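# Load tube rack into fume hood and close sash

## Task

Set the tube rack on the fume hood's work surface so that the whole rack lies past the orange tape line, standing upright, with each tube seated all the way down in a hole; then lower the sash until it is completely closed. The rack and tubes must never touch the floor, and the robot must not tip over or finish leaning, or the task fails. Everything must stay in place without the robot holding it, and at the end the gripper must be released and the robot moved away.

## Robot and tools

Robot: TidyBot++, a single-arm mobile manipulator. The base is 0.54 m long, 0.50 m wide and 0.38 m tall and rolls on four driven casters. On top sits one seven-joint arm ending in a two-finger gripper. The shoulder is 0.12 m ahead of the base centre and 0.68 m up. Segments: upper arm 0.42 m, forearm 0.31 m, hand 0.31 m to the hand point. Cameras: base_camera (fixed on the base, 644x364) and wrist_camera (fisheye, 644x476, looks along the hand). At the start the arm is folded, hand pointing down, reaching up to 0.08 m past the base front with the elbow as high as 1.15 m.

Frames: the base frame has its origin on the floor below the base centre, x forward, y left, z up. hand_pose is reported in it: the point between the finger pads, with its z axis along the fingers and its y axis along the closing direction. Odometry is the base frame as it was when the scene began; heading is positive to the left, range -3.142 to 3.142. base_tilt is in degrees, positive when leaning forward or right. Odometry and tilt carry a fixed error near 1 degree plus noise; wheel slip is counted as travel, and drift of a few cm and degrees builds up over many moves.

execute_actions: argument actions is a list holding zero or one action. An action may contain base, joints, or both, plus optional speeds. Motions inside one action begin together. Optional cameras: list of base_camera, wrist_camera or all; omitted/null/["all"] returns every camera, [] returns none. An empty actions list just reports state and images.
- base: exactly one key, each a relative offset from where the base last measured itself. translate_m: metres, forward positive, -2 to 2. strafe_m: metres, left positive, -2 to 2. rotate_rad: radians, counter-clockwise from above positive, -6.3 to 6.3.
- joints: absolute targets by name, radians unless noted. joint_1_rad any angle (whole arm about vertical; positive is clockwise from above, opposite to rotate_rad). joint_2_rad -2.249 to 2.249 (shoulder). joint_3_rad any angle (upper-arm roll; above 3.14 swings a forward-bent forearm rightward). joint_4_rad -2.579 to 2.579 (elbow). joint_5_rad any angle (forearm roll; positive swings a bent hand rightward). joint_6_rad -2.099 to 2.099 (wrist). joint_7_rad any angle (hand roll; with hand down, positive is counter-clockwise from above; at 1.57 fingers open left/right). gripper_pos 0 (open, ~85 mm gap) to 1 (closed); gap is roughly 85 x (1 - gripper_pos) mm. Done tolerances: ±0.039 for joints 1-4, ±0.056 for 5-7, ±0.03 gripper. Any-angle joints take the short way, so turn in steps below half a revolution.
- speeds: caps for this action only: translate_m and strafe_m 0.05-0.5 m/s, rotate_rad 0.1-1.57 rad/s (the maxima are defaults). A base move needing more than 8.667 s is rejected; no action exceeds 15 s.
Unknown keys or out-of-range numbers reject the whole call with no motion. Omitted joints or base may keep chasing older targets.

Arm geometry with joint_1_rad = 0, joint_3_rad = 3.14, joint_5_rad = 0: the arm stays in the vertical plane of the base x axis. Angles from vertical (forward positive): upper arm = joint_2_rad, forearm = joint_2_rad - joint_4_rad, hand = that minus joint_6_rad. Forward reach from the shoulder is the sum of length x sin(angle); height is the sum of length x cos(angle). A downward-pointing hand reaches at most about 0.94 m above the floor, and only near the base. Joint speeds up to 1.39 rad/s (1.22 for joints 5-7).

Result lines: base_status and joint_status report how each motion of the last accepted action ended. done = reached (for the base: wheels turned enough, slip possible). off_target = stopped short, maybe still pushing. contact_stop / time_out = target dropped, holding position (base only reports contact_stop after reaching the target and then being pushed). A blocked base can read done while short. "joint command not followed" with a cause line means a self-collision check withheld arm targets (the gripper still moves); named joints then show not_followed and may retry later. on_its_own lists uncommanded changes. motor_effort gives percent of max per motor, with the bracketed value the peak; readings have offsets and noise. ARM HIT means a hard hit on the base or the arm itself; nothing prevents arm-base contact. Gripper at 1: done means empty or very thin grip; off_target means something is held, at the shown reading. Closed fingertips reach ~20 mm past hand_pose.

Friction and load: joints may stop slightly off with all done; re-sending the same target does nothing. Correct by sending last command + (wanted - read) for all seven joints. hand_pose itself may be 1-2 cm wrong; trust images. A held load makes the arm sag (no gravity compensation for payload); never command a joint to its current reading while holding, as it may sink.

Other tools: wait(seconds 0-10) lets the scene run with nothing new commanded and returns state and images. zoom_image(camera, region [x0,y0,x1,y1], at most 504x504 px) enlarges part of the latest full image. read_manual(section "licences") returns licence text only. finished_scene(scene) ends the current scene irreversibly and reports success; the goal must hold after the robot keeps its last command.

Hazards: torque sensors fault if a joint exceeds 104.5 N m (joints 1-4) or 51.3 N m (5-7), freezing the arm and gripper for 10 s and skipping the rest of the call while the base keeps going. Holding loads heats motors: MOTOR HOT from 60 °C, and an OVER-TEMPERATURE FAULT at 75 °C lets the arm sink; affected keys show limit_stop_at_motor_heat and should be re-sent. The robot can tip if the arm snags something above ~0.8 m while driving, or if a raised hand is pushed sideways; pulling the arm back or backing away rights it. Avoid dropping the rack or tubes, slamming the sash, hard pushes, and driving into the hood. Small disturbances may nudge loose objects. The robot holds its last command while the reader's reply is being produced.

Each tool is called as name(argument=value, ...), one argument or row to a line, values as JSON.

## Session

execute_actions(
  actions=[
    {"joints":{"joint_6_rad":0.45}},
  ],
)

Scene clock: 1.57 s.
base_odometry: x=+0.000 y=+0.000 heading=+0.000 (m, m, rad; odometry frame)
base_tilt: forward=+0.2 right=+0.4 (deg)
base_status: not commanded
joint_positions: joint_1_rad=-0.030 joint_2_rad=-0.308 joint_3_rad=+3.096 joint_4_rad=-2.550 joint_5_rad=-0.048 joint_6_rad=+0.446 joint_7_rad=+1.583 gripper_pos=+0.000
joint_status: all done
motor_effort: joint_1_rad=-1(1) joint_2_rad=-7(7) joint_3_rad=-1(1) joint_4_rad=+18(18) joint_5_rad=+0(0) joint_6_rad=+8(8) joint_7_rad=+0(0) (%)
hand_pose: x=+0.5395 y=+0.0275 z=+0.8173 quat_wxyz=(-0.019, +0.782, +0.014, +0.623) (m; base frame)
pictures: base_camera, wrist_camera
Images, in order (width x height): base_camera 644x364, wrist_camera 644x476.

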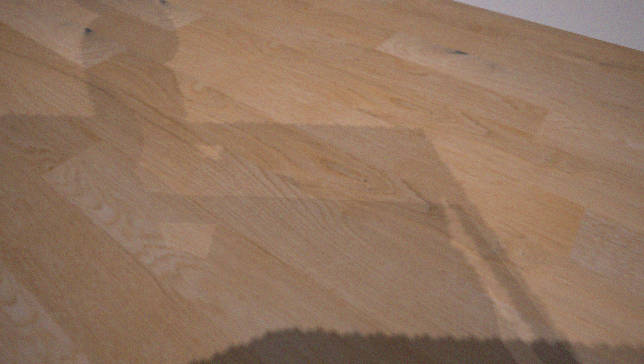

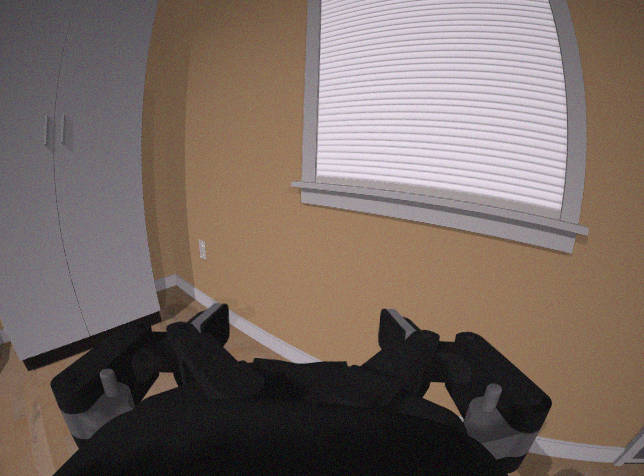

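execute_actions(
  actions=[
    {"base":{"rotate_rad":2.55},"joints":{"joint_1_rad":0,"joint_2_rad":-0.45,"joint_3_rad":3.15,"joint_4_rad":-2.01,"joint_5_rad":0.01,"joint_6_rad":-0.03}},
  ],
)

Scene clock: 4.93 s.
base_odometry: x=+0.000 y=+0.000 heading=+2.550 (m, m, rad; odometry frame)
base_tilt: forward=+0.2 right=+0.4 (deg)
base_status: done
joint_positions: joint_1_rad=-0.015 joint_2_rad=-0.426 joint_3_rad=+3.133 joint_4_rad=-2.018 joint_5_rad=-0.011 joint_6_rad=-0.003 joint_7_rad=+1.583 gripper_pos=+0.000
joint_status: all done
motor_effort: joint_1_rad=-1(3) joint_2_rad=-7(9) joint_3_rad=-1(1) joint_4_rad=+21(22) joint_5_rad=+0(0) joint_6_rad=+8(8) joint_7_rad=+0(0) (%)
hand_pose: x=+0.5705 y=+0.0130 z=+1.0507 quat_wxyz=(-0.006, +0.716, +0.010, +0.698) (m; base frame)
pictures: base_camera, wrist_camera
Images, in order (width x height): base_camera 644x364, wrist_camera 644x476.

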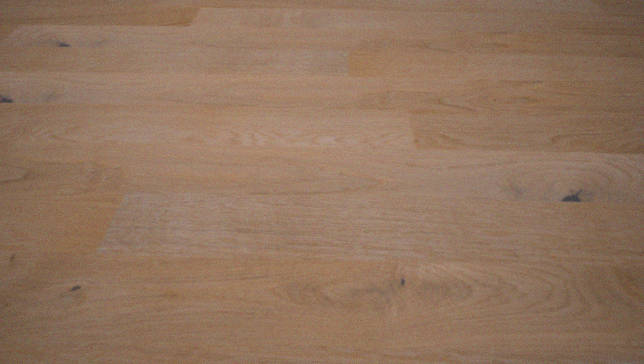

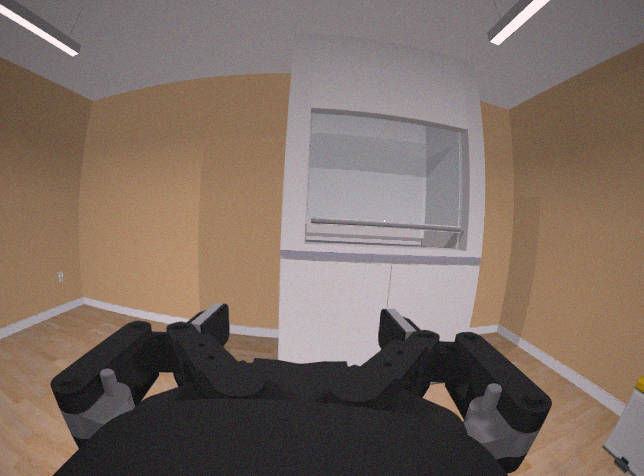

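execute_actions(
  actions=[
    {"base":{"strafe_m":-0.44}},
  ],
  cameras=[],
)

execute_actions(
  actions=[
    {"base":{"translate_m":1.0}},
  ],
)

Scene clock: 7.67 s.
base_odometry: x=+0.245 y=+0.365 heading=+2.550 (m, m, rad; odometry frame)
base_tilt: forward=+0.2 right=+0.4 (deg)
base_status: done
joint_positions: joint_1_rad=-0.014 joint_2_rad=-0.426 joint_3_rad=+3.140 joint_4_rad=-2.018 joint_5_rad=-0.011 joint_6_rad=-0.003 joint_7_rad=+1.583 gripper_pos=+0.000
joint_status: not commanded
motor_effort: joint_1_rad=-1(0) joint_2_rad=-7(7) joint_3_rad=-1(2) joint_4_rad=+21(22) joint_5_rad=+0(1) joint_6_rad=+8(8) joint_7_rad=+0(0) (%)
hand_pose: x=+0.5705 y=+0.0089 z=+1.0509 quat_wxyz=(-0.005, +0.716, +0.006, +0.699) (m; base frame)
pictures: none
No camera images: the call's "cameras" was empty. Leave "cameras" out to get every camera's image.

Scene clock: 11.03 s.
base_odometry: x=-0.585 y=+0.924 heading=+2.550 (m, m, rad; odometry frame)
base_tilt: forward=+0.2 right=+0.4 (deg)
base_status: done
joint_positions: joint_1_rad=-0.014 joint_2_rad=-0.438 joint_3_rad=+3.140 joint_4_rad=-2.017 joint_5_rad=-0.011 joint_6_rad=-0.006 joint_7_rad=+1.583 gripper_pos=+0.000
joint_status: not commanded
motor_effort: joint_1_rad=-1(1) joint_2_rad=-6(10) joint_3_rad=-1(0) joint_4_rad=+21(23) joint_5_rad=+0(0) joint_6_rad=+8(8) joint_7_rad=+0(0) (%)
hand_pose: x=+0.5660 y=+0.0088 z=+1.0559 quat_wxyz=(-0.005, +0.712, +0.006, +0.702) (m; base frame)
pictures: base_camera, wrist_camera
Images, in order (width x height): base_camera 644x364, wrist_camera 644x476.

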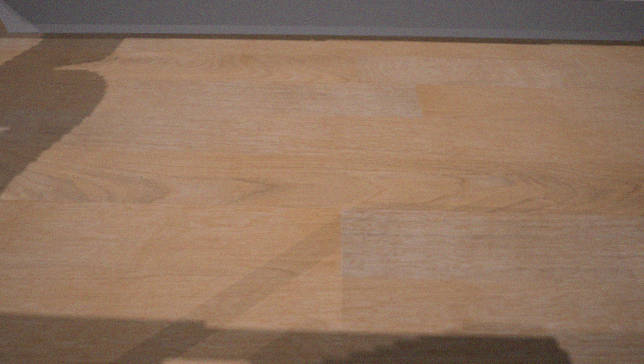

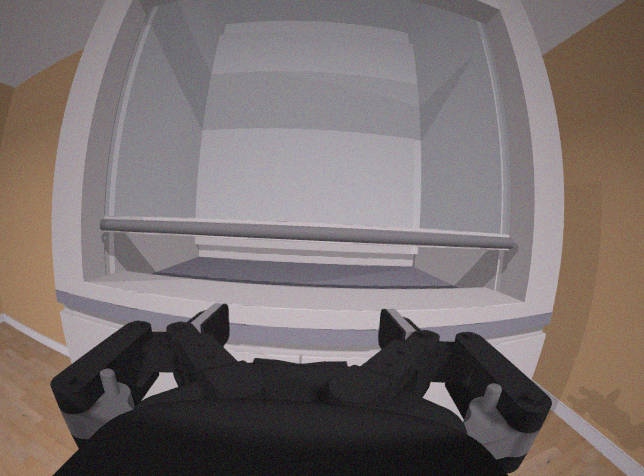

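execute_actions(
  actions=[
    {"base":{"rotate_rad":-0.02}},
  ],
  cameras=[],
)

execute_actions(
  actions=[
    {"base":{"translate_m":0.42},"speeds":{"translate_m":0.2},"joints":{"gripper_pos":0.5}},
  ],
  cameras=["wrist_camera"],
)

execute_actions(
  actions=[
    {"joints":{"joint_2_rad":-0.42,"joint_4_rad":-1.56,"joint_6_rad":-0.18}},
  ],
  cameras=["wrist_camera"],
)

Scene clock: 12.33 s.
base_odometry: x=-0.585 y=+0.924 heading=+2.531 (m, m, rad; odometry frame)
base_tilt: forward=+0.2 right=+0.4 (deg)
base_status: done
joint_positions: joint_1_rad=-0.013 joint_2_rad=-0.438 joint_3_rad=+3.140 joint_4_rad=-2.017 joint_5_rad=-0.011 joint_6_rad=-0.006 joint_7_rad=+1.583 gripper_pos=+0.000
joint_status: not commanded
motor_effort: joint_1_rad=-1(0) joint_2_rad=-6(7) joint_3_rad=-1(1) joint_4_rad=+21(22) joint_5_rad=+0(0) joint_6_rad=+8(8) joint_7_rad=+0(0) (%)
hand_pose: x=+0.5660 y=+0.0080 z=+1.0559 quat_wxyz=(-0.005, +0.712, +0.006, +0.702) (m; base frame)
pictures: none
No camera images: the call's "cameras" was empty. Leave "cameras" out to get every camera's image.

Scene clock: 15.17 s.
base_odometry: x=-0.928 y=+1.165 heading=+2.530 (m, m, rad; odometry frame)
base_tilt: forward=+0.2 right=+0.4 (deg)
base_status: done
joint_positions: joint_1_rad=-0.013 joint_2_rad=-0.471 joint_3_rad=+3.140 joint_4_rad=-2.030 joint_5_rad=-0.011 joint_6_rad=-0.021 joint_7_rad=+1.583 gripper_pos=+0.500
joint_status: all done
motor_effort: joint_1_rad=-1(3) joint_2_rad=+0(10) joint_3_rad=+0(0) joint_4_rad=+25(28) joint_5_rad=+0(0) joint_6_rad=+11(12) joint_7_rad=+0(0) (%)
hand_pose: x=+0.5538 y=+0.0078 z=+1.0577 quat_wxyz=(-0.004, +0.710, +0.006, +0.704) (m; base frame)
pictures: wrist_camera
Images, in order (width x height): wrist_camera 644x476.

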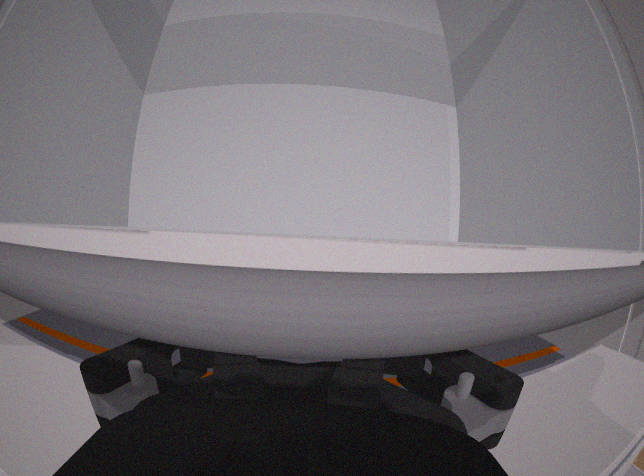

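Scene clock: 17.27 s.
base_odometry: x=-0.929 y=+1.165 heading=+2.530 (m, m, rad; odometry frame)
base_tilt: forward=+0.2 right=+0.4 (deg)
base_status: not commanded
joint_positions: joint_1_rad=-0.013 joint_2_rad=-0.383 joint_3_rad=+3.140 joint_4_rad=-1.590 joint_5_rad=-0.009 joint_6_rad=-0.229 joint_7_rad=+1.583 gripper_pos=+0.500
joint_status: all done
motor_effort: joint_1_rad=-1(1) joint_2_rad=-12(25) joint_3_rad=-1(2) joint_4_rad=+25(53) joint_5_rad=+0(3) joint_6_rad=+11(29) joint_7_rad=+0(3) (%)
hand_pose: x=+0.5636 y=+0.0085 z=+1.2262 quat_wxyz=(-0.004, +0.657, +0.007, +0.753) (m; base frame)
pictures: wrist_camera
Images, in order (width x height): wrist_camera 644x476.

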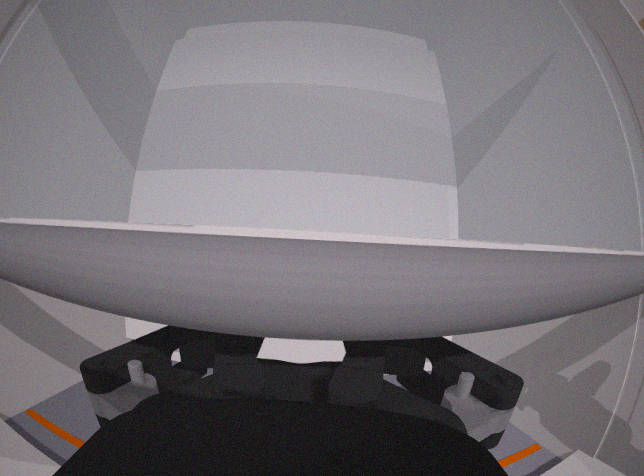

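execute_actions(
  actions=[
    {"base":{"translate_m":-0.03},"joints":{"joint_2_rad":-0.3,"joint_4_rad":-1.17,"joint_6_rad":-0.57}},
  ],
  cameras=["wrist_camera"],
)

execute_actions(
  actions=[
    {"base":{"translate_m":-0.5},"joints":{"joint_6_rad":-0.72}},
  ],
  cameras=["wrist_camera"],
)

execute_actions(
  actions=[
    {"base":{"rotate_rad":1.571},"joints":{"gripper_pos":0,"joint_2_rad":-0.45,"joint_4_rad":-1.9,"joint_6_rad":-0.4}},
  ],
  cameras=["wrist_camera"],
)

Scene clock: 19.90 s.
base_odometry: x=-0.904 y=+1.148 heading=+2.530 (m, m, rad; odometry frame)
base_tilt: forward=+0.2 right=+0.4 (deg)
base_status: done
joint_positions: joint_1_rad=-0.013 joint_2_rad=-0.268 joint_3_rad=+3.140 joint_4_rad=-1.243 joint_5_rad=-0.009 joint_6_rad=-0.634 joint_7_rad=+1.583 gripper_pos=+0.500
joint_status: joint_4_rad off_target (ended at -1.243, target -1.170); joint_6_rad off_target (ended at -0.634, target -0.570); the others done
motor_effort: joint_1_rad=-1(2) joint_2_rad=-21(21) joint_3_rad=-1(1) joint_4_rad=+30(37) joint_5_rad=+0(0) joint_6_rad=+16(23) joint_7_rad=+0(2) (%)
hand_pose: x=+0.5789 y=+0.0095 z=+1.2519 quat_wxyz=(-0.005, +0.721, +0.009, +0.693) (m; base frame)
pictures: wrist_camera
Images, in order (width x height): wrist_camera 644x476.

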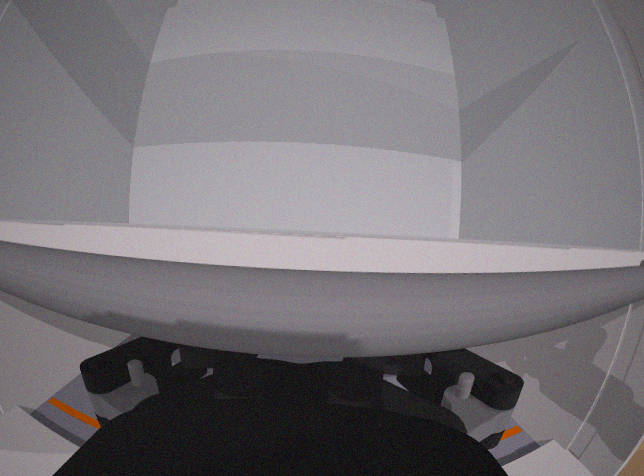

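Scene clock: 22.47 s.
base_odometry: x=-0.495 y=+0.860 heading=+2.529 (m, m, rad; odometry frame)
base_tilt: forward=+0.2 right=+0.4 (deg)
base_status: done
joint_positions: joint_1_rad=-0.012 joint_2_rad=-0.302 joint_3_rad=+3.141 joint_4_rad=-1.175 joint_5_rad=-0.007 joint_6_rad=-0.718 joint_7_rad=+1.583 gripper_pos=+0.500
joint_status: all done
on_its_own: joint_4_rad moved +0.068 to your old target -1.170
motor_effort: joint_1_rad=-1(2) joint_2_rad=-7(22) joint_3_rad=+0(0) joint_4_rad=+18(30) joint_5_rad=+0(1) joint_6_rad=+8(16) joint_7_rad=+0(1) (%)
hand_pose: x=+0.5461 y=+0.0083 z=+1.2790 quat_wxyz=(-0.004, +0.714, +0.009, +0.700) (m; base frame)
pictures: wrist_camera
Images, in order (width x height): wrist_camera 644x476.

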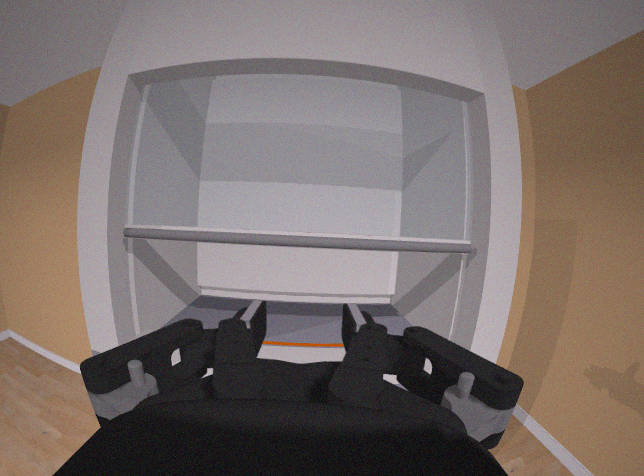

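Scene clock: 24.77 s.
base_odometry: x=-0.495 y=+0.860 heading=-2.183 (m, m, rad; odometry frame)
base_tilt: forward=+0.2 right=+0.4 (deg)
base_status: done
joint_positions: joint_1_rad=-0.011 joint_2_rad=-0.427 joint_3_rad=+3.141 joint_4_rad=-1.891 joint_5_rad=-0.007 joint_6_rad=-0.427 joint_7_rad=+1.583 gripper_pos=+0.000
joint_status: all done
motor_effort: joint_1_rad=-1(0) joint_2_rad=-7(11) joint_3_rad=-1(1) joint_4_rad=+21(22) joint_5_rad=+0(1) joint_6_rad=+8(8) joint_7_rad=+0(0) (%)
hand_pose: x=+0.5528 y=+0.0075 z=+1.0000 quat_wxyz=(-0.003, +0.811, +0.008, +0.585) (m; base frame)
pictures: wrist_camera
Images, in order (width x height): wrist_camera 644x476.

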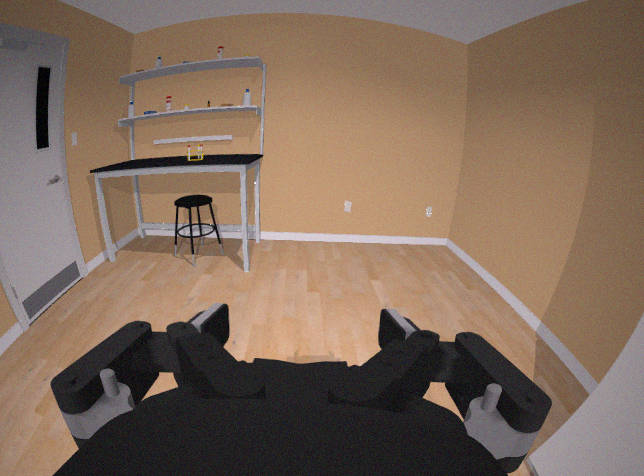

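execute_actions(
  actions=[
    {"base":{"strafe_m":1.15},"joints":{"joint_4_rad":-1.6,"joint_6_rad":-0.75}},
  ],
  cameras=[],
)

execute_actions(
  actions=[
    {"base":{"translate_m":1.8}},
  ],
)

zoom_image(
  camera="wrist_camera",
  region=[220,130,400,290],
)

Scene clock: 29.07 s.
base_odometry: x=+0.447 y=+0.200 heading=-2.183 (m, m, rad; odometry frame)
base_tilt: forward=+0.2 right=+0.4 (deg)
base_status: done
joint_positions: joint_1_rad=-0.011 joint_2_rad=-0.431 joint_3_rad=+3.141 joint_4_rad=-1.607 joint_5_rad=-0.007 joint_6_rad=-0.724 joint_7_rad=+1.583 gripper_pos=+0.000
joint_status: all done
motor_effort: joint_1_rad=-1(3) joint_2_rad=-5(8) joint_3_rad=+0(4) joint_4_rad=+20(23) joint_5_rad=-1(0) joint_6_rad=+7(8) joint_7_rad=+0(0) (%)
hand_pose: x=+0.5278 y=+0.0076 z=+1.0841 quat_wxyz=(-0.003, +0.814, +0.009, +0.581) (m; base frame)
pictures: none
No camera images: the call's "cameras" was empty. Leave "cameras" out to get every camera's image.

Scene clock: 34.03 s.
base_odometry: x=-0.586 y=-1.274 heading=-2.182 (m, m, rad; odometry frame)
base_tilt: forward=+0.2 right=+0.4 (deg)
base_status: done
joint_positions: joint_1_rad=-0.011 joint_2_rad=-0.441 joint_3_rad=+3.141 joint_4_rad=-1.606 joint_5_rad=-0.007 joint_6_rad=-0.727 joint_7_rad=+1.583 gripper_pos=+0.000
joint_status: not commanded
motor_effort: joint_1_rad=-1(2) joint_2_rad=-5(9) joint_3_rad=-1(0) joint_4_rad=+20(21) joint_5_rad=+0(1) joint_6_rad=+7(8) joint_7_rad=+0(0) (%)
hand_pose: x=+0.5236 y=+0.0076 z=+1.0876 quat_wxyz=(-0.003, +0.811, +0.009, +0.584) (m; base frame)
pictures: base_camera, wrist_camera
Images, in order (width x height): base_camera 644x364, wrist_camera 644x476.

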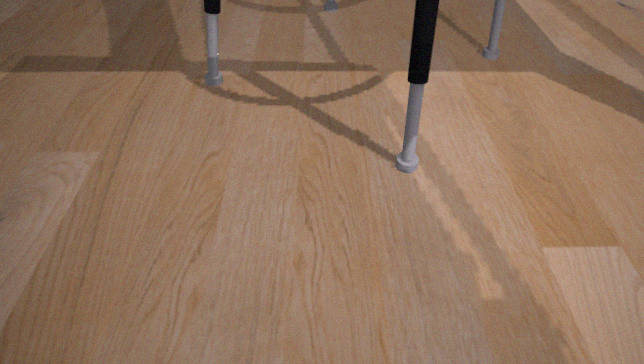

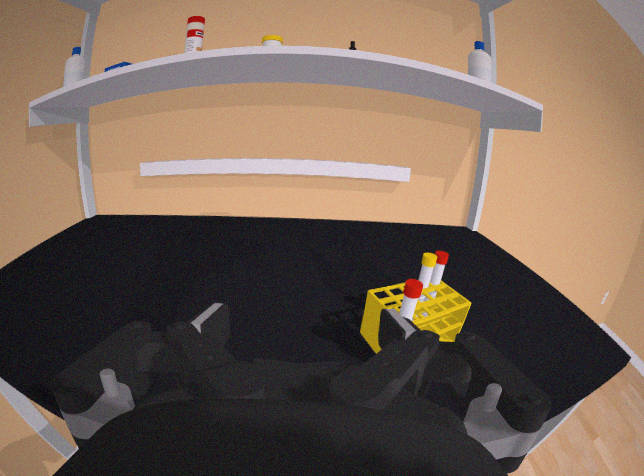

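Region (220, 130, 400, 290) of wrist_camera's 644x476 image, scaled by 2.800.

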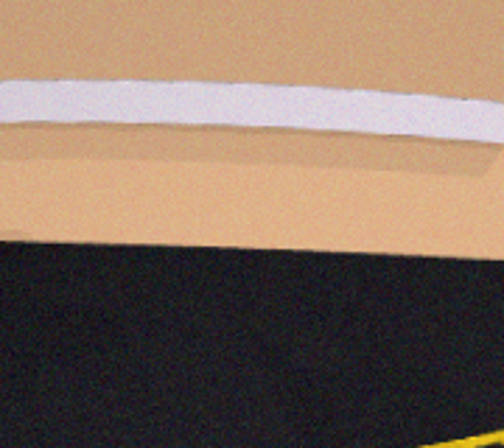

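execute_actions(
  actions=[
    {"joints":{"joint_2_rad":-0.15,"joint_4_rad":-0.95,"joint_6_rad":-2.0}},
  ],
  cameras=["wrist_camera"],
)

Scene clock: 36.47 s.
base_odometry: x=-0.586 y=-1.274 heading=-2.182 (m, m, rad; odometry frame)
base_tilt: forward=+0.2 right=+0.4 (deg)
base_status: not commanded
joint_positions: joint_1_rad=-0.011 joint_2_rad=-0.173 joint_3_rad=+3.141 joint_4_rad=-0.960 joint_5_rad=-0.007 joint_6_rad=-1.978 joint_7_rad=+1.583 gripper_pos=+0.000
joint_status: all done
motor_effort: joint_1_rad=-1(1) joint_2_rad=-8(9) joint_3_rad=-2(1) joint_4_rad=+13(21) joint_5_rad=+0(0) joint_6_rad=+3(8) joint_7_rad=+0(0) (%)
hand_pose: x=+0.3835 y=+0.0065 z=+1.0288 quat_wxyz=(-0.003, +0.982, +0.014, +0.187) (m; base frame)
pictures: wrist_camera
Images, in order (width x height): wrist_camera 644x476.

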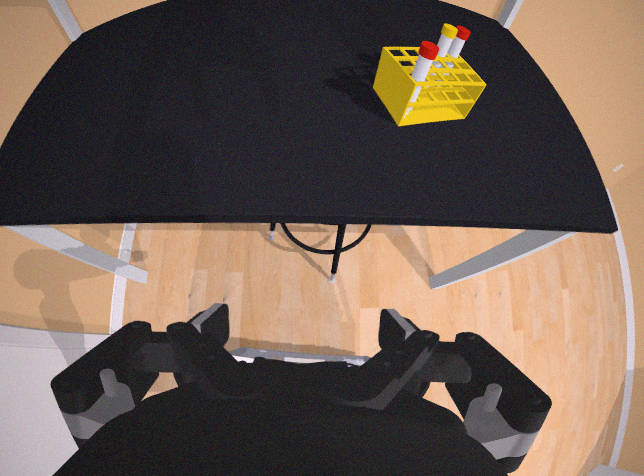

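execute_actions(
  actions=[
    {"base":{"strafe_m":0.48},"joints":{"joint_1_rad":0.51,"joint_5_rad":1.27,"joint_6_rad":-0.79,"joint_7_rad":0.21}},
  ],
  cameras=[],
)

execute_actions(
  actions=[
    {"joints":{"joint_2_rad":0.36,"joint_4_rad":-1.2}},
  ],
)

Scene clock: 42.10 s.
base_odometry: x=-0.193 y=-1.550 heading=-2.183 (m, m, rad; odometry frame)
base_tilt: forward=+0.2 right=+0.4 (deg)
base_status: done
joint_positions: joint_1_rad=+0.491 joint_2_rad=-0.163 joint_3_rad=+3.141 joint_4_rad=-0.955 joint_5_rad=+1.258 joint_6_rad=-0.810 joint_7_rad=+0.238 gripper_pos=+0.000
joint_status: all done
motor_effort: joint_1_rad=-1(3) joint_2_rad=-9(12) joint_3_rad=-1(3) joint_4_rad=+15(16) joint_5_rad=+4(4) joint_6_rad=+5(7) joint_7_rad=+0(0) (%)
hand_pose: x=+0.3334 y=-0.3566 z=+1.4190 quat_wxyz=(+0.307, +0.351, -0.462, +0.754) (m; base frame)
pictures: none
No camera images: the call's "cameras" was empty. Leave "cameras" out to get every camera's image.

Scene clock: 44.00 s.
base_odometry: x=-0.193 y=-1.550 heading=-2.183 (m, m, rad; odometry frame)
base_tilt: forward=+0.2 right=+0.4 (deg)
base_status: not commanded
joint_positions: joint_1_rad=+0.492 joint_2_rad=+0.367 joint_3_rad=+3.141 joint_4_rad=-1.202 joint_5_rad=+1.258 joint_6_rad=-0.810 joint_7_rad=+0.238 gripper_pos=+0.000
joint_status: all done
motor_effort: joint_1_rad=-1(1) joint_2_rad=-35(42) joint_3_rad=+0(0) joint_4_rad=+20(23) joint_5_rad=+6(6) joint_6_rad=+2(5) joint_7_rad=+0(0) (%)
hand_pose: x=+0.6177 y=-0.5094 z=+1.0055 quat_wxyz=(+0.376, +0.632, -0.460, +0.498) (m; base frame)
pictures: base_camera, wrist_camera
Images, in order (width x height): base_camera 644x364, wrist_camera 644x476.

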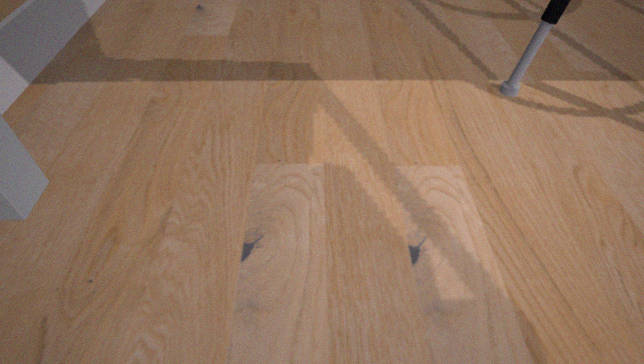

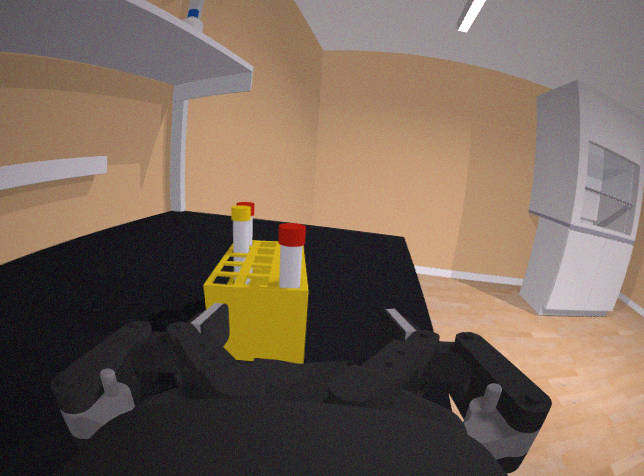

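execute_actions(
  actions=[
    {"base":{"strafe_m":0.04},"joints":{"joint_2_rad":0.57,"joint_4_rad":-0.985}},
  ],
  cameras=[],
)

execute_actions(
  actions=[
    {"base":{"translate_m":-0.03}},
  ],
  cameras=["wrist_camera"],
)

Scene clock: 46.33 s.
base_odometry: x=-0.160 y=-1.573 heading=-2.183 (m, m, rad; odometry frame)
base_tilt: forward=+0.2 right=+0.4 (deg)
base_status: done
joint_positions: joint_1_rad=+0.501 joint_2_rad=+0.566 joint_3_rad=+3.141 joint_4_rad=-0.994 joint_5_rad=+1.258 joint_6_rad=-0.810 joint_7_rad=+0.238 gripper_pos=+0.000
joint_status: all done
motor_effort: joint_1_rad=-1(2) joint_2_rad=-41(45) joint_3_rad=+0(2) joint_4_rad=+20(22) joint_5_rad=+6(6) joint_6_rad=+2(2) joint_7_rad=+0(0) (%)
hand_pose: x=+0.6791 y=-0.5500 z=+0.9725 quat_wxyz=(+0.378, +0.627, -0.464, +0.499) (m; base frame)
pictures: none
No camera images: the call's "cameras" was empty. Leave "cameras" out to get every camera's image.

Scene clock: 47.20 s.
base_odometry: x=-0.143 y=-1.548 heading=-2.183 (m, m, rad; odometry frame)
base_tilt: forward=+0.2 right=+0.4 (deg)
base_status: done
joint_positions: joint_1_rad=+0.505 joint_2_rad=+0.566 joint_3_rad=+3.141 joint_4_rad=-0.994 joint_5_rad=+1.258 joint_6_rad=-0.810 joint_7_rad=+0.238 gripper_pos=+0.000
joint_status: not commanded
motor_effort: joint_1_rad=-2(1) joint_2_rad=-41(45) joint_3_rad=+0(2) joint_4_rad=+20(20) joint_5_rad=+6(6) joint_6_rad=+2(2) joint_7_rad=+0(0) (%)
hand_pose: x=+0.6767 y=-0.5524 z=+0.9729 quat_wxyz=(+0.379, +0.626, -0.465, +0.499) (m; base frame)
pictures: wrist_camera
Images, in order (width x height): wrist_camera 644x476.

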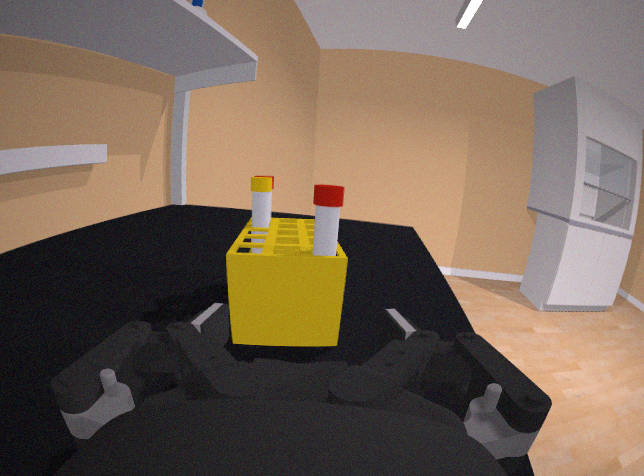

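execute_actions(
  actions=[
    {"base":{"translate_m":0.023}},
  ],
  cameras=[],
)

execute_actions(
  actions=[
    {"base":{"strafe_m":-0.04},"speeds":{"strafe_m":0.05}},
  ],
  cameras=["wrist_camera"],
)

Scene clock: 48.97 s.
base_odometry: x=-0.156 y=-1.567 heading=-2.183 (m, m, rad; odometry frame)
base_tilt: forward=+0.2 right=+0.4 (deg)
base_status: done
joint_positions: joint_1_rad=+0.506 joint_2_rad=+0.569 joint_3_rad=+3.141 joint_4_rad=-0.994 joint_5_rad=+1.258 joint_6_rad=-0.810 joint_7_rad=+0.238 gripper_pos=+0.000
joint_status: not commanded
motor_effort: joint_1_rad=-1(5) joint_2_rad=-42(45) joint_3_rad=+0(1) joint_4_rad=+20(21) joint_5_rad=+6(6) joint_6_rad=+2(3) joint_7_rad=+0(0) (%)
hand_pose: x=+0.6773 y=-0.5529 z=+0.9710 quat_wxyz=(+0.379, +0.627, -0.465, +0.498) (m; base frame)
pictures: none
No camera images: the call's "cameras" was empty. Leave "cameras" out to get every camera's image.

Scene clock: 50.23 s.
base_odometry: x=-0.189 y=-1.544 heading=-2.183 (m, m, rad; odometry frame)
base_tilt: forward=+0.2 right=+0.4 (deg)
base_status: done
joint_positions: joint_1_rad=+0.506 joint_2_rad=+0.569 joint_3_rad=+3.141 joint_4_rad=-0.993 joint_5_rad=+1.258 joint_6_rad=-0.810 joint_7_rad=+0.238 gripper_pos=+0.000
joint_status: not commanded
motor_effort: joint_1_rad=-2(3) joint_2_rad=-42(45) joint_3_rad=+0(2) joint_4_rad=+20(21) joint_5_rad=+6(5) joint_6_rad=+2(2) joint_7_rad=+0(0) (%)
hand_pose: x=+0.6770 y=-0.5533 z=+0.9711 quat_wxyz=(+0.379, +0.626, -0.465, +0.498) (m; base frame)
pictures: wrist_camera
Images, in order (width x height): wrist_camera 644x476.

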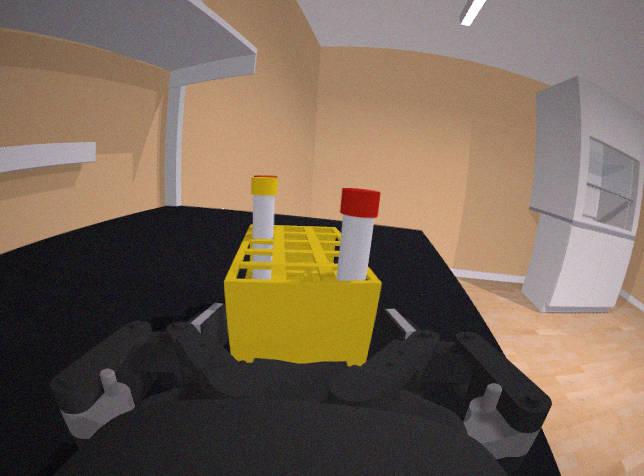

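execute_actions(
  actions=[
    {"base":{"strafe_m":-0.022},"speeds":{"strafe_m":0.05}},
  ],
  cameras=[],
)

execute_actions(
  actions=[
    {"base":{"translate_m":0.013},"speeds":{"translate_m":0.05}},
  ],
  cameras=[],
)

execute_actions(
  actions=[
    {"base":{"strafe_m":-0.024},"speeds":{"strafe_m":0.05}},
  ],
  cameras=["wrist_camera"],
)

execute_actions(
  actions=[
    {"joints":{"gripper_pos":1}},
  ],
  cameras=["wrist_camera"],
)

Scene clock: 51.83 s.
base_odometry: x=-0.207 y=-1.531 heading=-2.183 (m, m, rad; odometry frame)
base_tilt: forward=+0.2 right=+0.4 (deg)
base_status: done
joint_positions: joint_1_rad=+0.507 joint_2_rad=+0.569 joint_3_rad=+3.141 joint_4_rad=-0.993 joint_5_rad=+1.258 joint_6_rad=-0.810 joint_7_rad=+0.238 gripper_pos=+0.000
joint_status: not commanded
motor_effort: joint_1_rad=-1(2) joint_2_rad=-41(45) joint_3_rad=+0(2) joint_4_rad=+20(21) joint_5_rad=+5(7) joint_6_rad=+2(2) joint_7_rad=+0(0) (%)
hand_pose: x=+0.6768 y=-0.5535 z=+0.9712 quat_wxyz=(+0.379, +0.626, -0.465, +0.498) (m; base frame)
pictures: none
No camera images: the call's "cameras" was empty. Leave "cameras" out to get every camera's image.

Scene clock: 52.57 s.
base_odometry: x=-0.214 y=-1.542 heading=-2.184 (m, m, rad; odometry frame)
base_tilt: forward=+0.2 right=+0.4 (deg)
base_status: done
joint_positions: joint_1_rad=+0.507 joint_2_rad=+0.569 joint_3_rad=+3.141 joint_4_rad=-0.993 joint_5_rad=+1.258 joint_6_rad=-0.810 joint_7_rad=+0.238 gripper_pos=+0.000
joint_status: not commanded
motor_effort: joint_1_rad=-1(4) joint_2_rad=-42(44) joint_3_rad=+0(1) joint_4_rad=+20(21) joint_5_rad=+5(6) joint_6_rad=+2(3) joint_7_rad=+0(1) (%)
hand_pose: x=+0.6767 y=-0.5536 z=+0.9712 quat_wxyz=(+0.379, +0.626, -0.465, +0.498) (m; base frame)
pictures: none
No camera images: the call's "cameras" was empty. Leave "cameras" out to get every camera's image.

Scene clock: 53.53 s.
base_odometry: x=-0.234 y=-1.528 heading=-2.183 (m, m, rad; odometry frame)
base_tilt: forward=+0.2 right=+0.4 (deg)
base_status: done
joint_positions: joint_1_rad=+0.507 joint_2_rad=+0.569 joint_3_rad=+3.141 joint_4_rad=-0.993 joint_5_rad=+1.258 joint_6_rad=-0.810 joint_7_rad=+0.238 gripper_pos=+0.000
joint_status: not commanded
motor_effort: joint_1_rad=-1(2) joint_2_rad=-41(43) joint_3_rad=+1(2) joint_4_rad=+20(20) joint_5_rad=+6(6) joint_6_rad=+2(2) joint_7_rad=+0(0) (%)
hand_pose: x=+0.6767 y=-0.5536 z=+0.9712 quat_wxyz=(+0.379, +0.626, -0.465, +0.498) (m; base frame)
pictures: wrist_camera
Images, in order (width x height): wrist_camera 644x476.

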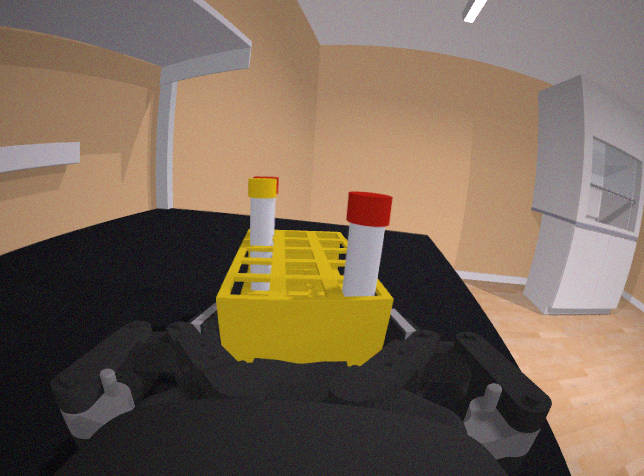

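Scene clock: 54.63 s.
base_odometry: x=-0.234 y=-1.528 heading=-2.183 (m, m, rad; odometry frame)
base_tilt: forward=+0.2 right=+0.4 (deg)
base_status: not commanded
joint_positions: joint_1_rad=+0.507 joint_2_rad=+0.568 joint_3_rad=+3.141 joint_4_rad=-0.989 joint_5_rad=+1.258 joint_6_rad=-0.809 joint_7_rad=+0.238 gripper_pos=+0.082
joint_status: gripper_pos off_target (ended at +0.082, target +1.000)
motor_effort: joint_1_rad=-1(1) joint_2_rad=-41(42) joint_3_rad=+0(1) joint_4_rad=+19(20) joint_5_rad=+5(6) joint_6_rad=+1(2) joint_7_rad=+0(1) (%)
hand_pose: x=+0.6767 y=-0.5537 z=+0.9742 quat_wxyz=(+0.379, +0.625, -0.465, +0.500) (m; base frame)
pictures: wrist_camera
Images, in order (width x height): wrist_camera 644x476.

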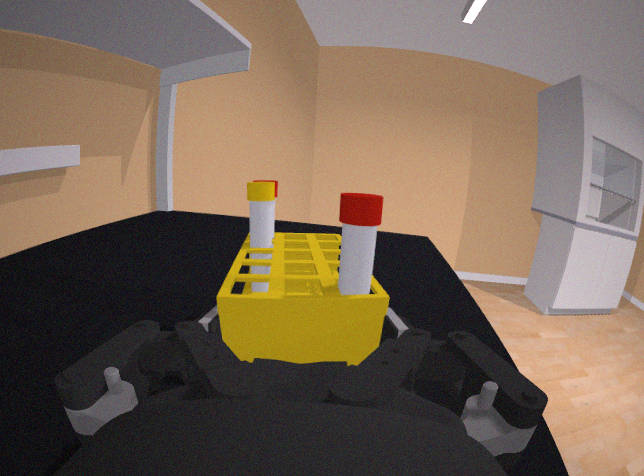

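execute_actions(
  actions=[
    {"joints":{"gripper_pos":0},"base":{"translate_m":0.006}},
  ],
  cameras=[],
)

execute_actions(
  actions=[
    {"base":{"strafe_m":-0.03},"speeds":{"strafe_m":0.05}},
  ],
  cameras=[],
)

execute_actions(
  actions=[
    {"joints":{"gripper_pos":1}},
  ],
  cameras=["wrist_camera"],
)

Scene clock: 56.47 s.
base_odometry: x=-0.237 y=-1.533 heading=-2.184 (m, m, rad; odometry frame)
base_tilt: forward=+0.2 right=+0.4 (deg)
base_status: done
joint_positions: joint_1_rad=+0.507 joint_2_rad=+0.568 joint_3_rad=+3.142 joint_4_rad=-0.989 joint_5_rad=+1.258 joint_6_rad=-0.809 joint_7_rad=+0.238 gripper_pos=+0.000
joint_status: all done
motor_effort: joint_1_rad=-1(4) joint_2_rad=-42(44) joint_3_rad=+0(1) joint_4_rad=+20(21) joint_5_rad=+6(6) joint_6_rad=+2(3) joint_7_rad=+0(0) (%)
hand_pose: x=+0.6765 y=-0.5539 z=+0.9744 quat_wxyz=(+0.379, +0.624, -0.466, +0.500) (m; base frame)
pictures: none
No camera images: the call's "cameras" was empty. Leave "cameras" out to get every camera's image.

Scene clock: 57.53 s.
base_odometry: x=-0.262 y=-1.516 heading=-2.183 (m, m, rad; odometry frame)
base_tilt: forward=+0.2 right=+0.4 (deg)
base_status: done
joint_positions: joint_1_rad=+0.508 joint_2_rad=+0.568 joint_3_rad=+3.142 joint_4_rad=-0.989 joint_5_rad=+1.258 joint_6_rad=-0.809 joint_7_rad=+0.238 gripper_pos=+0.000
joint_status: not commanded
motor_effort: joint_1_rad=-2(2) joint_2_rad=-42(44) joint_3_rad=+0(2) joint_4_rad=+20(21) joint_5_rad=+6(6) joint_6_rad=+2(2) joint_7_rad=+0(0) (%)
hand_pose: x=+0.6762 y=-0.5542 z=+0.9744 quat_wxyz=(+0.379, +0.624, -0.466, +0.500) (m; base frame)
pictures: none
No camera images: the call's "cameras" was empty. Leave "cameras" out to get every camera's image.

Scene clock: 58.63 s.
base_odometry: x=-0.262 y=-1.516 heading=-2.183 (m, m, rad; odometry frame)
base_tilt: forward=+0.2 right=+0.4 (deg)
base_status: not commanded
joint_positions: joint_1_rad=+0.508 joint_2_rad=+0.568 joint_3_rad=+3.142 joint_4_rad=-0.987 joint_5_rad=+1.258 joint_6_rad=-0.809 joint_7_rad=+0.238 gripper_pos=+0.081
joint_status: gripper_pos off_target (ended at +0.081, target +1.000)
motor_effort: joint_1_rad=-1(0) joint_2_rad=-41(42) joint_3_rad=+0(0) joint_4_rad=+20(20) joint_5_rad=+5(6) joint_6_rad=+2(2) joint_7_rad=+0(1) (%)
hand_pose: x=+0.6763 y=-0.5542 z=+0.9754 quat_wxyz=(+0.379, +0.624, -0.466, +0.500) (m; base frame)
pictures: wrist_camera
Images, in order (width x height): wrist_camera 644x476.

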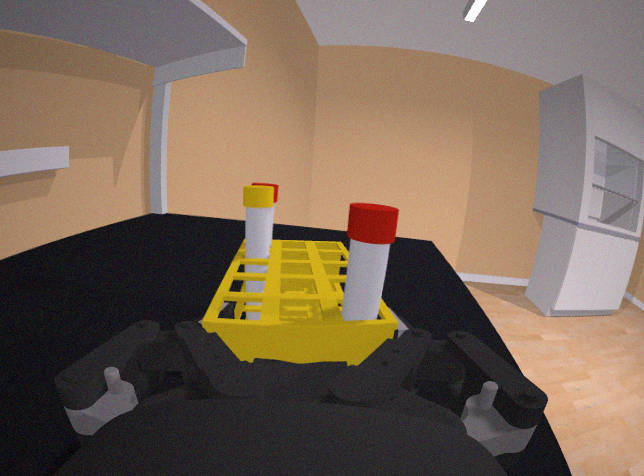

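execute_actions(
  actions=[
    {"joints":{"joint_2_rad":0.28,"joint_4_rad":-1.25}},
  ],
  cameras=[],
)

execute_actions(
  actions=[
    {"base":{"translate_m":-0.7},"speeds":{"translate_m":0.3},"joints":{"joint_2_rad":0.0,"joint_4_rad":-1.46}},
  ],
  cameras=["wrist_camera"],
)

execute_actions(
  actions=[
    {"base":{"rotate_rad":-1.571},"speeds":{"rotate_rad":0.7},"joints":{"joint_1_rad":-0.2}},
  ],
)

Scene clock: 61.03 s.
base_odometry: x=-0.262 y=-1.516 heading=-2.183 (m, m, rad; odometry frame)
base_tilt: forward=+0.2 right=+0.4 (deg)
base_status: not commanded
joint_positions: joint_1_rad=+0.508 joint_2_rad=+0.289 joint_3_rad=+3.142 joint_4_rad=-1.244 joint_5_rad=+1.258 joint_6_rad=-0.809 joint_7_rad=+0.238 gripper_pos=+0.081
joint_status: all done
motor_effort: joint_1_rad=-2(1) joint_2_rad=-34(43) joint_3_rad=+0(1) joint_4_rad=+21(21) joint_5_rad=+7(6) joint_6_rad=+2(3) joint_7_rad=+0(0) (%)
hand_pose: x=+0.5843 y=-0.5031 z=+1.0357 quat_wxyz=(+0.378, +0.617, -0.467, +0.509) (m; base frame)
pictures: none
No camera images: the call's "cameras" was empty. Leave "cameras" out to get every camera's image.

Scene clock: 64.33 s.
base_odometry: x=+0.140 y=-0.943 heading=-2.183 (m, m, rad; odometry frame)
base_tilt: forward=+0.2 right=+0.4 (deg)
base_status: done
joint_positions: joint_1_rad=+0.508 joint_2_rad=+0.002 joint_3_rad=+3.142 joint_4_rad=-1.454 joint_5_rad=+1.258 joint_6_rad=-0.809 joint_7_rad=+0.238 gripper_pos=+0.081
joint_status: all done
motor_effort: joint_1_rad=-1(1) joint_2_rad=-22(37) joint_3_rad=-1(1) joint_4_rad=+21(22) joint_5_rad=+6(7) joint_6_rad=+3(3) joint_7_rad=+0(0) (%)
hand_pose: x=+0.4822 y=-0.4462 z=+1.0941 quat_wxyz=(+0.374, +0.592, -0.469, +0.538) (m; base frame)
pictures: wrist_camera
Images, in order (width x height): wrist_camera 644x476.

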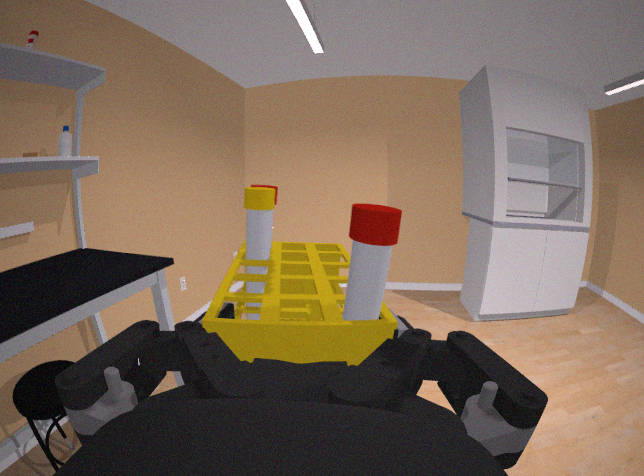

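Scene clock: 67.37 s.
base_odometry: x=+0.140 y=-0.943 heading=+2.529 (m, m, rad; odometry frame)
base_tilt: forward=+0.2 right=+0.4 (deg)
base_status: done
joint_positions: joint_1_rad=-0.188 joint_2_rad=+0.002 joint_3_rad=+3.145 joint_4_rad=-1.454 joint_5_rad=+1.258 joint_6_rad=-0.809 joint_7_rad=+0.238 gripper_pos=+0.081
joint_status: all done
motor_effort: joint_1_rad=-1(2) joint_2_rad=-22(23) joint_3_rad=-1(2) joint_4_rad=+20(21) joint_5_rad=+6(7) joint_6_rad=+2(3) joint_7_rad=+0(0) (%)
hand_pose: x=+0.6835 y=-0.1117 z=+1.0940 quat_wxyz=(+0.169, +0.716, -0.241, +0.633) (m; base frame)
pictures: base_camera, wrist_camera
Images, in order (width x height): base_camera 644x364, wrist_camera 644x476.

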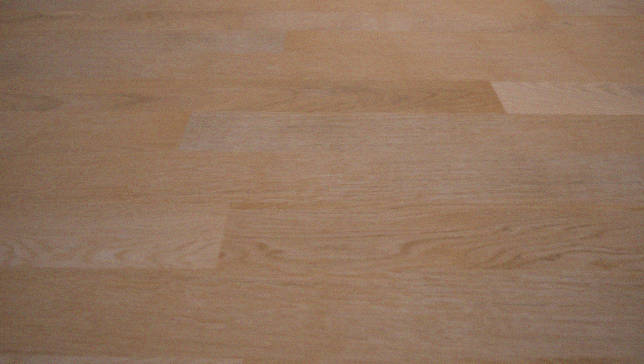

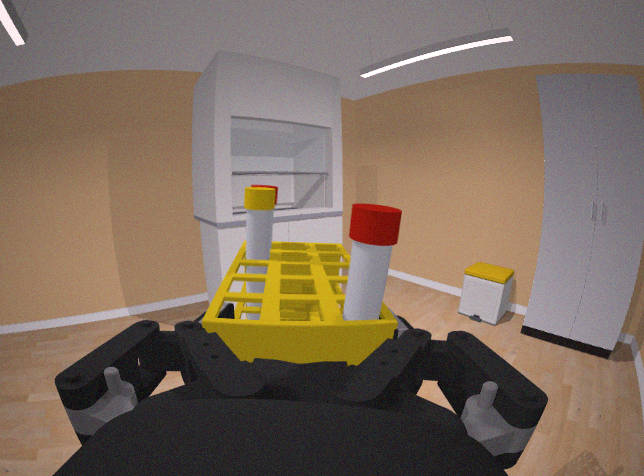

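execute_actions(
  actions=[
    {"base":{"strafe_m":-1.07},"speeds":{"strafe_m":0.4}},
  ],
  cameras=[],
)

execute_actions(
  actions=[
    {"base":{"translate_m":1.55},"speeds":{"translate_m":0.4}},
  ],
)

Scene clock: 71.83 s.
base_odometry: x=+0.756 y=-0.068 heading=+2.529 (m, m, rad; odometry frame)
base_tilt: forward=+0.2 right=+0.4 (deg)
base_status: done
joint_positions: joint_1_rad=-0.191 joint_2_rad=+0.002 joint_3_rad=+3.145 joint_4_rad=-1.454 joint_5_rad=+1.258 joint_6_rad=-0.809 joint_7_rad=+0.238 gripper_pos=+0.081
joint_status: not commanded
motor_effort: joint_1_rad=-2(2) joint_2_rad=-22(24) joint_3_rad=-1(2) joint_4_rad=+21(22) joint_5_rad=+7(6) joint_6_rad=+3(3) joint_7_rad=+0(1) (%)
hand_pose: x=+0.6838 y=-0.1099 z=+1.0940 quat_wxyz=(+0.168, +0.717, -0.239, +0.633) (m; base frame)
pictures: none
No camera images: the call's "cameras" was empty. Leave "cameras" out to get every camera's image.

Scene clock: 76.87 s.
base_odometry: x=-0.511 y=+0.825 heading=+2.528 (m, m, rad; odometry frame)
base_tilt: forward=+0.2 right=+0.4 (deg)
base_status: done
joint_positions: joint_1_rad=-0.191 joint_2_rad=+0.003 joint_3_rad=+3.145 joint_4_rad=-1.456 joint_5_rad=+1.258 joint_6_rad=-0.809 joint_7_rad=+0.238 gripper_pos=+0.082
joint_status: not commanded
motor_effort: joint_1_rad=-1(3) joint_2_rad=-23(26) joint_3_rad=-1(2) joint_4_rad=+21(22) joint_5_rad=+6(7) joint_6_rad=+2(3) joint_7_rad=+0(0) (%)
hand_pose: x=+0.6843 y=-0.1098 z=+1.0924 quat_wxyz=(+0.169, +0.718, -0.239, +0.632) (m; base frame)
pictures: base_camera, wrist_camera
Images, in order (width x height): base_camera 644x364, wrist_camera 644x476.

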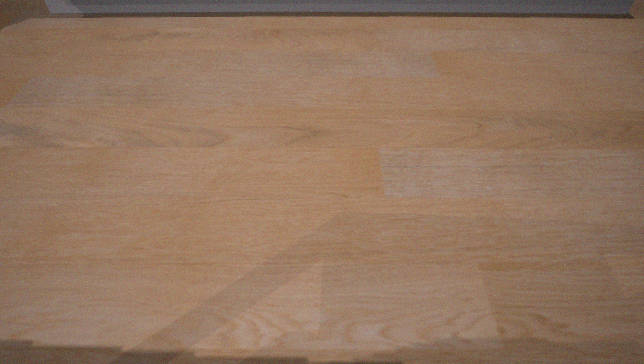

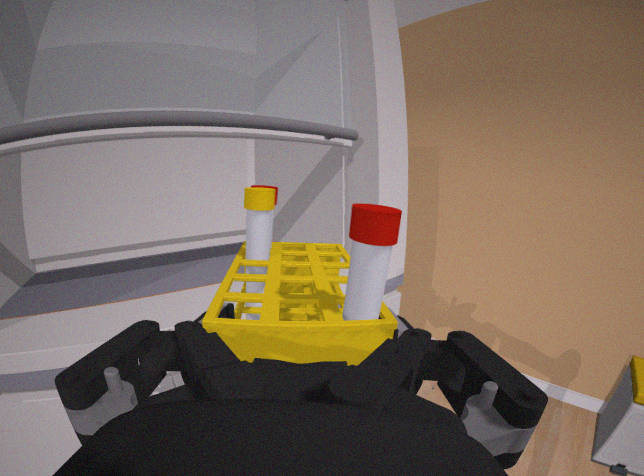

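execute_actions(
  actions=[
    {"base":{"translate_m":0.53},"speeds":{"translate_m":0.2}},
  ],
)

execute_actions(
  actions=[
    {"joints":{"joint_2_rad":0.3,"joint_4_rad":-1.21}},
  ],
  cameras=["wrist_camera"],
)

execute_actions(
  actions=[
    {"joints":{"joint_2_rad":0.5,"joint_4_rad":-1.04}},
  ],
  cameras=["wrist_camera"],
)

Scene clock: 81.30 s.
base_odometry: x=-0.945 y=+1.130 heading=+2.528 (m, m, rad; odometry frame)
base_tilt: forward=+0.2 right=+0.4 (deg)
base_status: done
joint_positions: joint_1_rad=-0.191 joint_2_rad=+0.004 joint_3_rad=+3.145 joint_4_rad=-1.457 joint_5_rad=+1.258 joint_6_rad=-0.809 joint_7_rad=+0.238 gripper_pos=+0.082
joint_status: not commanded
motor_effort: joint_1_rad=-1(3) joint_2_rad=-23(26) joint_3_rad=-1(2) joint_4_rad=+20(22) joint_5_rad=+7(7) joint_6_rad=+3(3) joint_7_rad=+0(0) (%)
hand_pose: x=+0.6846 y=-0.1097 z=+1.0918 quat_wxyz=(+0.169, +0.718, -0.239, +0.632) (m; base frame)
pictures: base_camera, wrist_camera
Images, in order (width x height): base_camera 644x364, wrist_camera 644x476.

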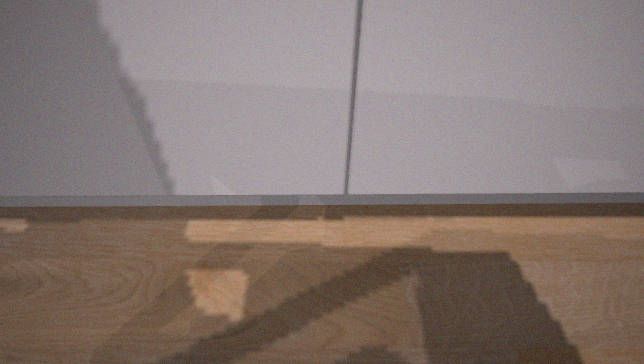

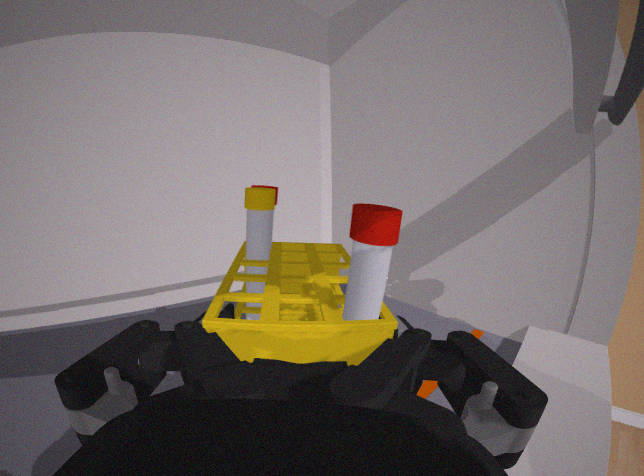

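Scene clock: 82.97 s.
base_odometry: x=-0.945 y=+1.130 heading=+2.528 (m, m, rad; odometry frame)
base_tilt: forward=+0.2 right=+0.4 (deg)
base_status: not commanded
joint_positions: joint_1_rad=-0.191 joint_2_rad=+0.307 joint_3_rad=+3.145 joint_4_rad=-1.227 joint_5_rad=+1.258 joint_6_rad=-0.809 joint_7_rad=+0.238 gripper_pos=+0.082
joint_status: all done
motor_effort: joint_1_rad=-2(2) joint_2_rad=-34(37) joint_3_rad=+0(0) joint_4_rad=+21(22) joint_5_rad=+6(7) joint_6_rad=+2(3) joint_7_rad=+0(0) (%)
hand_pose: x=+0.8057 y=-0.0863 z=+1.0329 quat_wxyz=(+0.183, +0.739, -0.228, +0.607) (m; base frame)
pictures: wrist_camera
Images, in order (width x height): wrist_camera 644x476.

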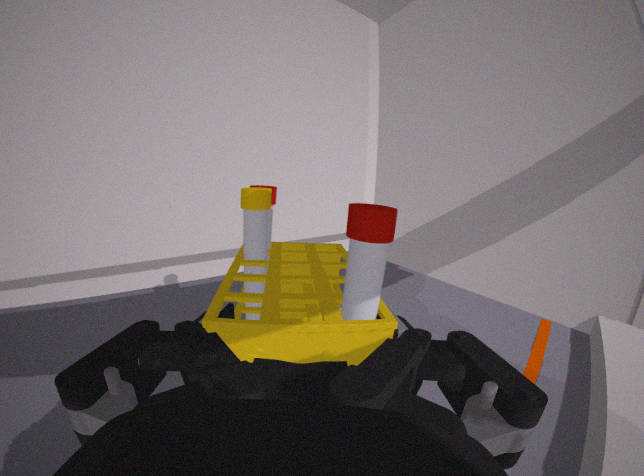

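Scene clock: 84.33 s.
base_odometry: x=-0.945 y=+1.130 heading=+2.528 (m, m, rad; odometry frame)
base_tilt: forward=+0.2 right=+0.4 (deg)
base_status: not commanded
joint_positions: joint_1_rad=-0.191 joint_2_rad=+0.502 joint_3_rad=+3.145 joint_4_rad=-1.051 joint_5_rad=+1.259 joint_6_rad=-0.809 joint_7_rad=+0.238 gripper_pos=+0.082
joint_status: all done
motor_effort: joint_1_rad=-2(3) joint_2_rad=-40(44) joint_3_rad=+0(1) joint_4_rad=+21(22) joint_5_rad=+6(7) joint_6_rad=+2(2) joint_7_rad=+0(1) (%)
hand_pose: x=+0.8787 y=-0.0721 z=+0.9907 quat_wxyz=(+0.186, +0.744, -0.225, +0.601) (m; base frame)
pictures: wrist_camera
Images, in order (width x height): wrist_camera 644x476.

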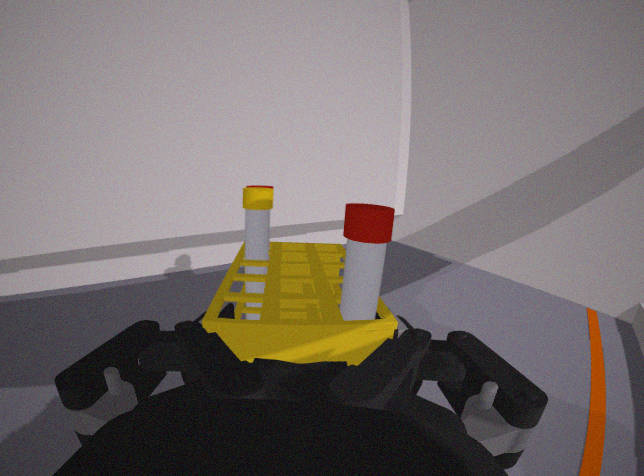

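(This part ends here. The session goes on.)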